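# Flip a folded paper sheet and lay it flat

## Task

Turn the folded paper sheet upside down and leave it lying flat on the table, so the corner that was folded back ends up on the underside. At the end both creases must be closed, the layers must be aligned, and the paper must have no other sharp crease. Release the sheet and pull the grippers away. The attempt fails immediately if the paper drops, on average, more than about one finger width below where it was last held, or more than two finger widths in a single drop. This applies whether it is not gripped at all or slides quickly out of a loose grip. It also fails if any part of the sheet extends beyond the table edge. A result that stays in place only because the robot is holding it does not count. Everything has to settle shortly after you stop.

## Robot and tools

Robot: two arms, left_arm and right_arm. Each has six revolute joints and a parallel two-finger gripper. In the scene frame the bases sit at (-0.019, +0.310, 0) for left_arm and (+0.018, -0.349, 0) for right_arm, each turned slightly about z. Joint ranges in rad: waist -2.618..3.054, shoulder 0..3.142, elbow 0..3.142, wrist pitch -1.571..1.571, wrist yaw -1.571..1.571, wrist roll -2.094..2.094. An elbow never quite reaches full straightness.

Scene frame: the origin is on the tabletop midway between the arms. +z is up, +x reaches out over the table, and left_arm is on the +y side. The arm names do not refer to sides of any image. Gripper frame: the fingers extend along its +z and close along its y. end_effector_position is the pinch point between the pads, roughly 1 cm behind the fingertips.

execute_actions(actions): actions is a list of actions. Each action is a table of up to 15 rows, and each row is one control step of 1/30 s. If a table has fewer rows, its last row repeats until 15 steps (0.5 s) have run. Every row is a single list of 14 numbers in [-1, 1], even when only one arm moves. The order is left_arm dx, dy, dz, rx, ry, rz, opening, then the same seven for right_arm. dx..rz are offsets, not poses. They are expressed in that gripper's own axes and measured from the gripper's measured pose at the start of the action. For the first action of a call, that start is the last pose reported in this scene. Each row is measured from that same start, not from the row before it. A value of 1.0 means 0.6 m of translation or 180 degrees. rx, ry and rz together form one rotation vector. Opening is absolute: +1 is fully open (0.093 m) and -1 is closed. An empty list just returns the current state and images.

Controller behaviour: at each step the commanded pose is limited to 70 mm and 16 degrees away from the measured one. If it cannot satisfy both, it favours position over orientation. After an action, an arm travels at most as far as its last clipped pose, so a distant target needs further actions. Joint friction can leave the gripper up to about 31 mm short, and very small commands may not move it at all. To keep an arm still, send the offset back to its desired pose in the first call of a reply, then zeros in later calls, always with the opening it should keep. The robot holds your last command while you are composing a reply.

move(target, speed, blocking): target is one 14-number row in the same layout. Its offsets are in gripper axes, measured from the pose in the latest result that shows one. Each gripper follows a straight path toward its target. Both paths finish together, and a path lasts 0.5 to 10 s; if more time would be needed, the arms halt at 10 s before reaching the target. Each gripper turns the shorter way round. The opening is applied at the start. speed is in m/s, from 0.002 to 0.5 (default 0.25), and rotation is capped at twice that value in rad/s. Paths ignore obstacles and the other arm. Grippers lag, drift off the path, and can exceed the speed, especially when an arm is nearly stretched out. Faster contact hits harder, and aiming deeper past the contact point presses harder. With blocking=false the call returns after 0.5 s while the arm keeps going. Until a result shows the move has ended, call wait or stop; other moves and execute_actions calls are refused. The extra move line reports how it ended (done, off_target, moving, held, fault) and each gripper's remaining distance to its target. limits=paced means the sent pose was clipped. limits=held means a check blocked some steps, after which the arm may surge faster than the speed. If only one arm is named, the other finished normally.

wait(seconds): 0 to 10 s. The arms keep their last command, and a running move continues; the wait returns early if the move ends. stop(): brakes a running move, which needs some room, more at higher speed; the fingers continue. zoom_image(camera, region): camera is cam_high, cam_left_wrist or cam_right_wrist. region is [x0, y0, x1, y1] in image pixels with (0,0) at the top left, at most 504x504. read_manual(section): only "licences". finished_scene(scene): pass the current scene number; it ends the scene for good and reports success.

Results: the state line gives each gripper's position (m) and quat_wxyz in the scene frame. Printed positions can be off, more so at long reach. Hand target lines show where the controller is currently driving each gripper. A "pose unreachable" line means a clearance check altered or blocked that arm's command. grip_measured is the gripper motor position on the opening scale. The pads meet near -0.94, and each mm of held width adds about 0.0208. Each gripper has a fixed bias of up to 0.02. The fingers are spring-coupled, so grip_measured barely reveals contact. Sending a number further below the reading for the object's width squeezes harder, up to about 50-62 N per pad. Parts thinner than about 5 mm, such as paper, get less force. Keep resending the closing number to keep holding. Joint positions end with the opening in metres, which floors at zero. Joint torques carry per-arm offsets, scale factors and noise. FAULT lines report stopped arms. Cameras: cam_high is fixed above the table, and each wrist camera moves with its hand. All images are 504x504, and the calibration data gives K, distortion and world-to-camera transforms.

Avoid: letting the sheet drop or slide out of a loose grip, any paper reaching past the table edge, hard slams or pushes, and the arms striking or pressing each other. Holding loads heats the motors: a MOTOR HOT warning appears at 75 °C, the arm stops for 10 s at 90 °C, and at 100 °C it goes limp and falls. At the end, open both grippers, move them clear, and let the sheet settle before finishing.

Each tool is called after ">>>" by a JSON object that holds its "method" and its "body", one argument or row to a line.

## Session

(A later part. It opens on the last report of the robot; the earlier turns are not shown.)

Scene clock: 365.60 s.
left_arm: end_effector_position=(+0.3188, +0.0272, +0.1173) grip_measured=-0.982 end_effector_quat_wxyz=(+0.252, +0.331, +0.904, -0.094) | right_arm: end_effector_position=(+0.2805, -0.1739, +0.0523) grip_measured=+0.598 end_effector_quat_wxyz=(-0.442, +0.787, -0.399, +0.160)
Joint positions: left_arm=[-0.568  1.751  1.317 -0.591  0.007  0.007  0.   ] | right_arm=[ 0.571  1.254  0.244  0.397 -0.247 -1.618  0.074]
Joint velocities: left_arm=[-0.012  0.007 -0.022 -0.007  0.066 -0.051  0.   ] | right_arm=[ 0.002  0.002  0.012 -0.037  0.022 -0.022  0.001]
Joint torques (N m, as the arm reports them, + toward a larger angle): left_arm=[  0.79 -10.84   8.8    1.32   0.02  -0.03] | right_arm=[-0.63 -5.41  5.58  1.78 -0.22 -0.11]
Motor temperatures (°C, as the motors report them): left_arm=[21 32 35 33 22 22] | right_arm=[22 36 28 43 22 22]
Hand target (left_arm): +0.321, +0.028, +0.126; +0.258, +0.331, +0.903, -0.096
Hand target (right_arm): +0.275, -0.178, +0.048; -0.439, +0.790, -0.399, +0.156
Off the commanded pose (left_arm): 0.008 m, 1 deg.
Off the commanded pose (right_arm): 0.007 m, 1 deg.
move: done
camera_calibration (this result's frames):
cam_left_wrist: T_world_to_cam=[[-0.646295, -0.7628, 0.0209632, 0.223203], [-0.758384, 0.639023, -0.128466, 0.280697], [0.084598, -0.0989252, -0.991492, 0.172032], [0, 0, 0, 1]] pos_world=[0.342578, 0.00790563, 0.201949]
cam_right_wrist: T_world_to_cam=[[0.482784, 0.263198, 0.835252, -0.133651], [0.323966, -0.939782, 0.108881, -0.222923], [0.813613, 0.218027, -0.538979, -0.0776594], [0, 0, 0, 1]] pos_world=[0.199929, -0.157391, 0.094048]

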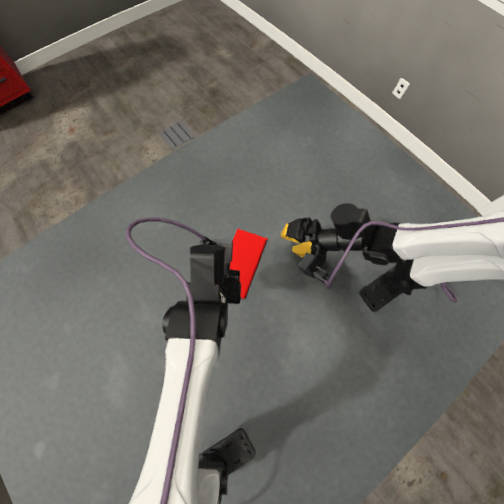

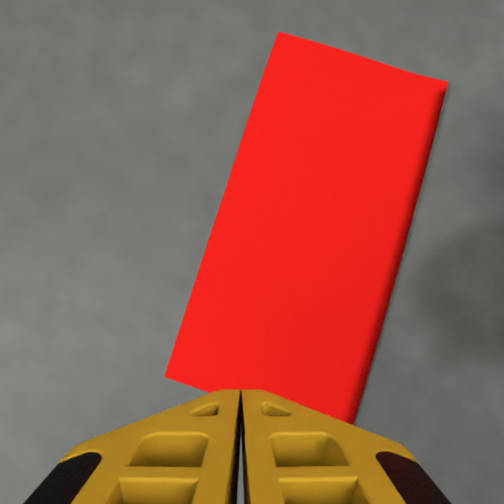

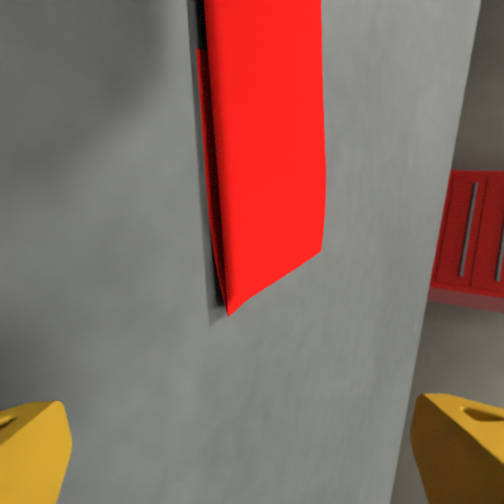

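>>> {"method": "move", "body": {
  "target": [0.2,0.15,-0.2,0,-0.1,0,-1, 0.1,-0.1,-0.05,0,0,0,0.6],
  "speed": 0.3
}}

Scene clock: 369.63 s.
left_arm: end_effector_position=(+0.2563, +0.2023, +0.1643) grip_measured=-0.982 end_effector_quat_wxyz=(+0.398, +0.311, +0.852, -0.138) | right_arm: end_effector_position=(+0.3233, -0.2198, +0.1037) grip_measured=+0.598 end_effector_quat_wxyz=(-0.440, +0.787, -0.405, +0.153)
Joint positions: left_arm=[-0.022  0.98   0.709 -0.505  0.401  0.382  0.   ] | right_arm=[ 0.275  1.206  0.497  0.015 -0.484 -1.798  0.074]
Joint velocities: left_arm=[-0.017 -0.002 -0.012  0.007 -0.037 -0.022  0.   ] | right_arm=[-0.017  0.002  0.002 -0.037 -0.066  0.022 -0.   ]
Joint torques (N m, as the arm reports them, + toward a larger angle): left_arm=[ 1.28 -3.24  6.73  1.55  0.29  0.01] | right_arm=[-0.58 -4.2  10.49  1.61 -0.32 -0.11]
Motor temperatures (°C, as the motors report them): left_arm=[21 32 35 33 22 22] | right_arm=[22 35 29 43 22 22]
Hand target (left_arm): +0.251, +0.204, +0.158; +0.389, +0.311, +0.855, -0.143
Hand target (right_arm): +0.328, -0.220, +0.113; -0.445, +0.785, -0.400, +0.158
Off the commanded pose (left_arm): 0.008 m, 1 deg.
Off the commanded pose (right_arm): 0.011 m, 1 deg.
move: off_target (right_arm)
camera_calibration (this result's frames):
cam_left_wrist: T_world_to_cam=[[-0.643957, -0.76504, 0.00581146, 0.317701], [-0.689644, 0.577171, -0.437338, 0.173118], [0.331227, -0.285635, -0.899278, 0.200604], [0, 0, 0, 1]] pos_world=[0.25753, 0.200435, 0.254263]
cam_right_wrist: T_world_to_cam=[[0.499029, 0.256582, 0.827729, -0.191154], [0.320689, -0.942031, 0.0986729, -0.283854], [0.805064, 0.216203, -0.552384, -0.0710247], [0, 0, 0, 1]] pos_world=[0.2436, -0.202996, 0.147]

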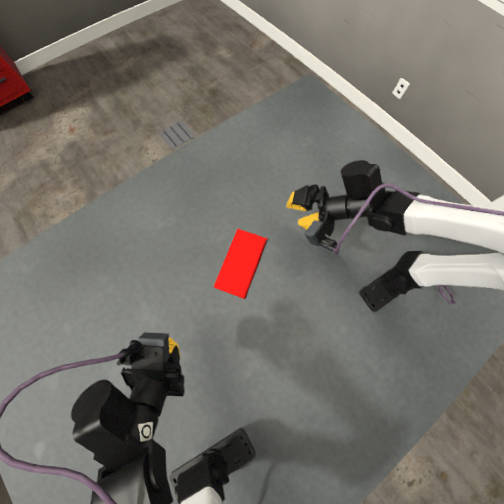

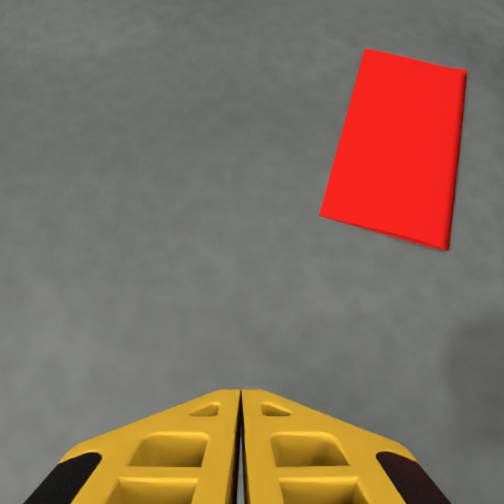

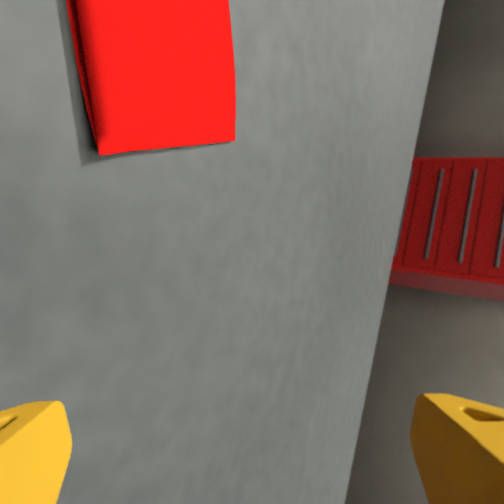

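>>> {"method": "move", "body": {
  "target": [0,0,0,0,0,0,-1, 0.15,-0.08,-0.1,0,-0.1,0.1,0.6],
  "speed": 0.3
}}

>>> {"method": "zoom_image", "body": {
  "camera": "cam_left_wrist",
  "region": [280, 30, 504, 270]
}}

Scene clock: 373.10 s.
left_arm: end_effector_position=(+0.2561, +0.2019, +0.1643) grip_measured=-0.982 end_effector_quat_wxyz=(+0.398, +0.312, +0.852, -0.139) | right_arm: end_effector_position=(+0.3630, -0.3092, +0.1642) grip_measured=+0.598 end_effector_quat_wxyz=(-0.522, +0.714, -0.465, -0.033)
Joint positions: left_arm=[-0.022  0.98   0.709 -0.505  0.403  0.384  0.   ] | right_arm=[-0.21   1.561  1.048 -0.7   -1.067 -2.099  0.074]
Joint velocities: left_arm=[ 0.007  0.017 -0.007 -0.007  0.007 -0.051  0.   ] | right_arm=[-0.012 -0.007 -0.007  0.051  0.007  0.007 -0.001]
Joint torques (N m, as the arm reports them, + toward a larger angle): left_arm=[ 0.18 -2.78  8.11  1.68  0.12 -0.09] | right_arm=[-0.01 -6.34 10.15  0.74 -0.73 -0.1 ]
Motor temperatures (°C, as the motors report them): left_arm=[21 31 35 33 22 22] | right_arm=[22 35 29 42 22 22]
Hand target (left_arm): +0.256, +0.202, +0.164; +0.398, +0.311, +0.852, -0.138
Hand target (right_arm): +0.367, -0.310, +0.169; -0.527, +0.714, -0.460, -0.034
Off the commanded pose (left_arm): 0.000 m, 0 deg.
Off the commanded pose (right_arm): 0.005 m, 3 deg.
joint sent to its limit (right arm) — the command would take joint 6 (wrist roll) past its lower limit, so that joint was sent only as far as its limit.
move: off_target (right_arm)
camera_calibration (this result's frames):
cam_left_wrist: T_world_to_cam=[[-0.646146, -0.763191, 0.00592042, 0.31748], [-0.687854, 0.578967, -0.437784, 0.172426], [0.330685, -0.286945, -0.899061, 0.20099], [0, 0, 0, 1]] pos_world=[0.257278, 0.200142, 0.254308]
cam_right_wrist: T_world_to_cam=[[0.696625, -0.00740357, 0.717397, -0.37328], [0.325216, -0.88805, -0.324964, -0.302173], [0.639491, 0.459687, -0.61623, 0.0956549], [0, 0, 0, 1]] pos_world=[0.297137, -0.31508, 0.228541]

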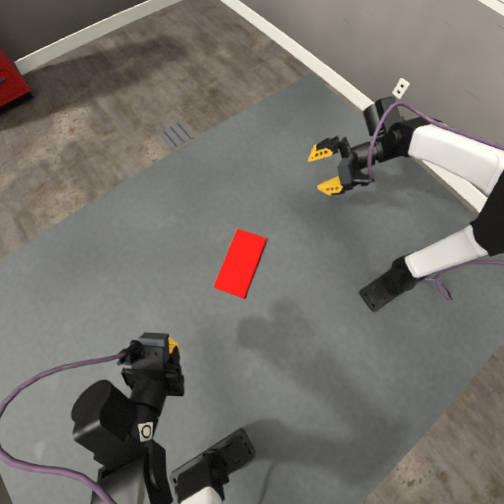

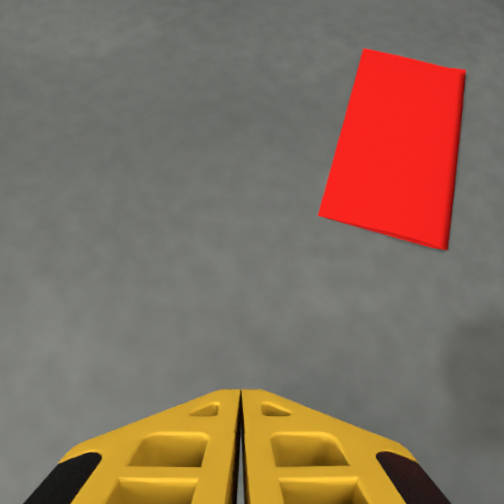

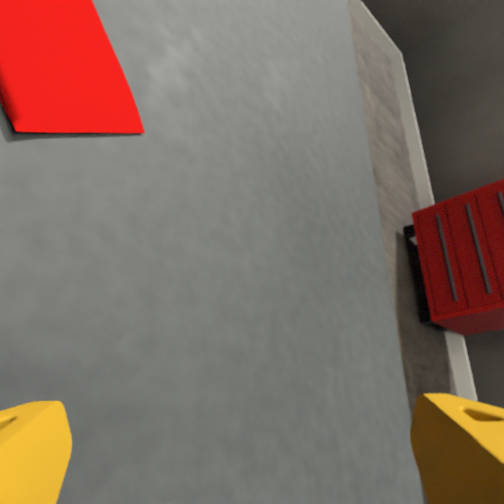

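Region (280, 30, 504, 270) of cam_left_wrist's 504x504 image, scaled by 2.100, with more detail than that image has; it fills the left 470 columns of this view, and the rest is white.

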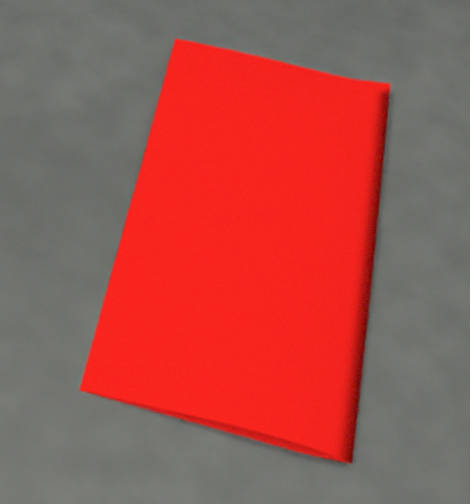

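>>> {"method": "finished_scene", "body": {
  "scene": 1
}}

The scene is finished: the task was done.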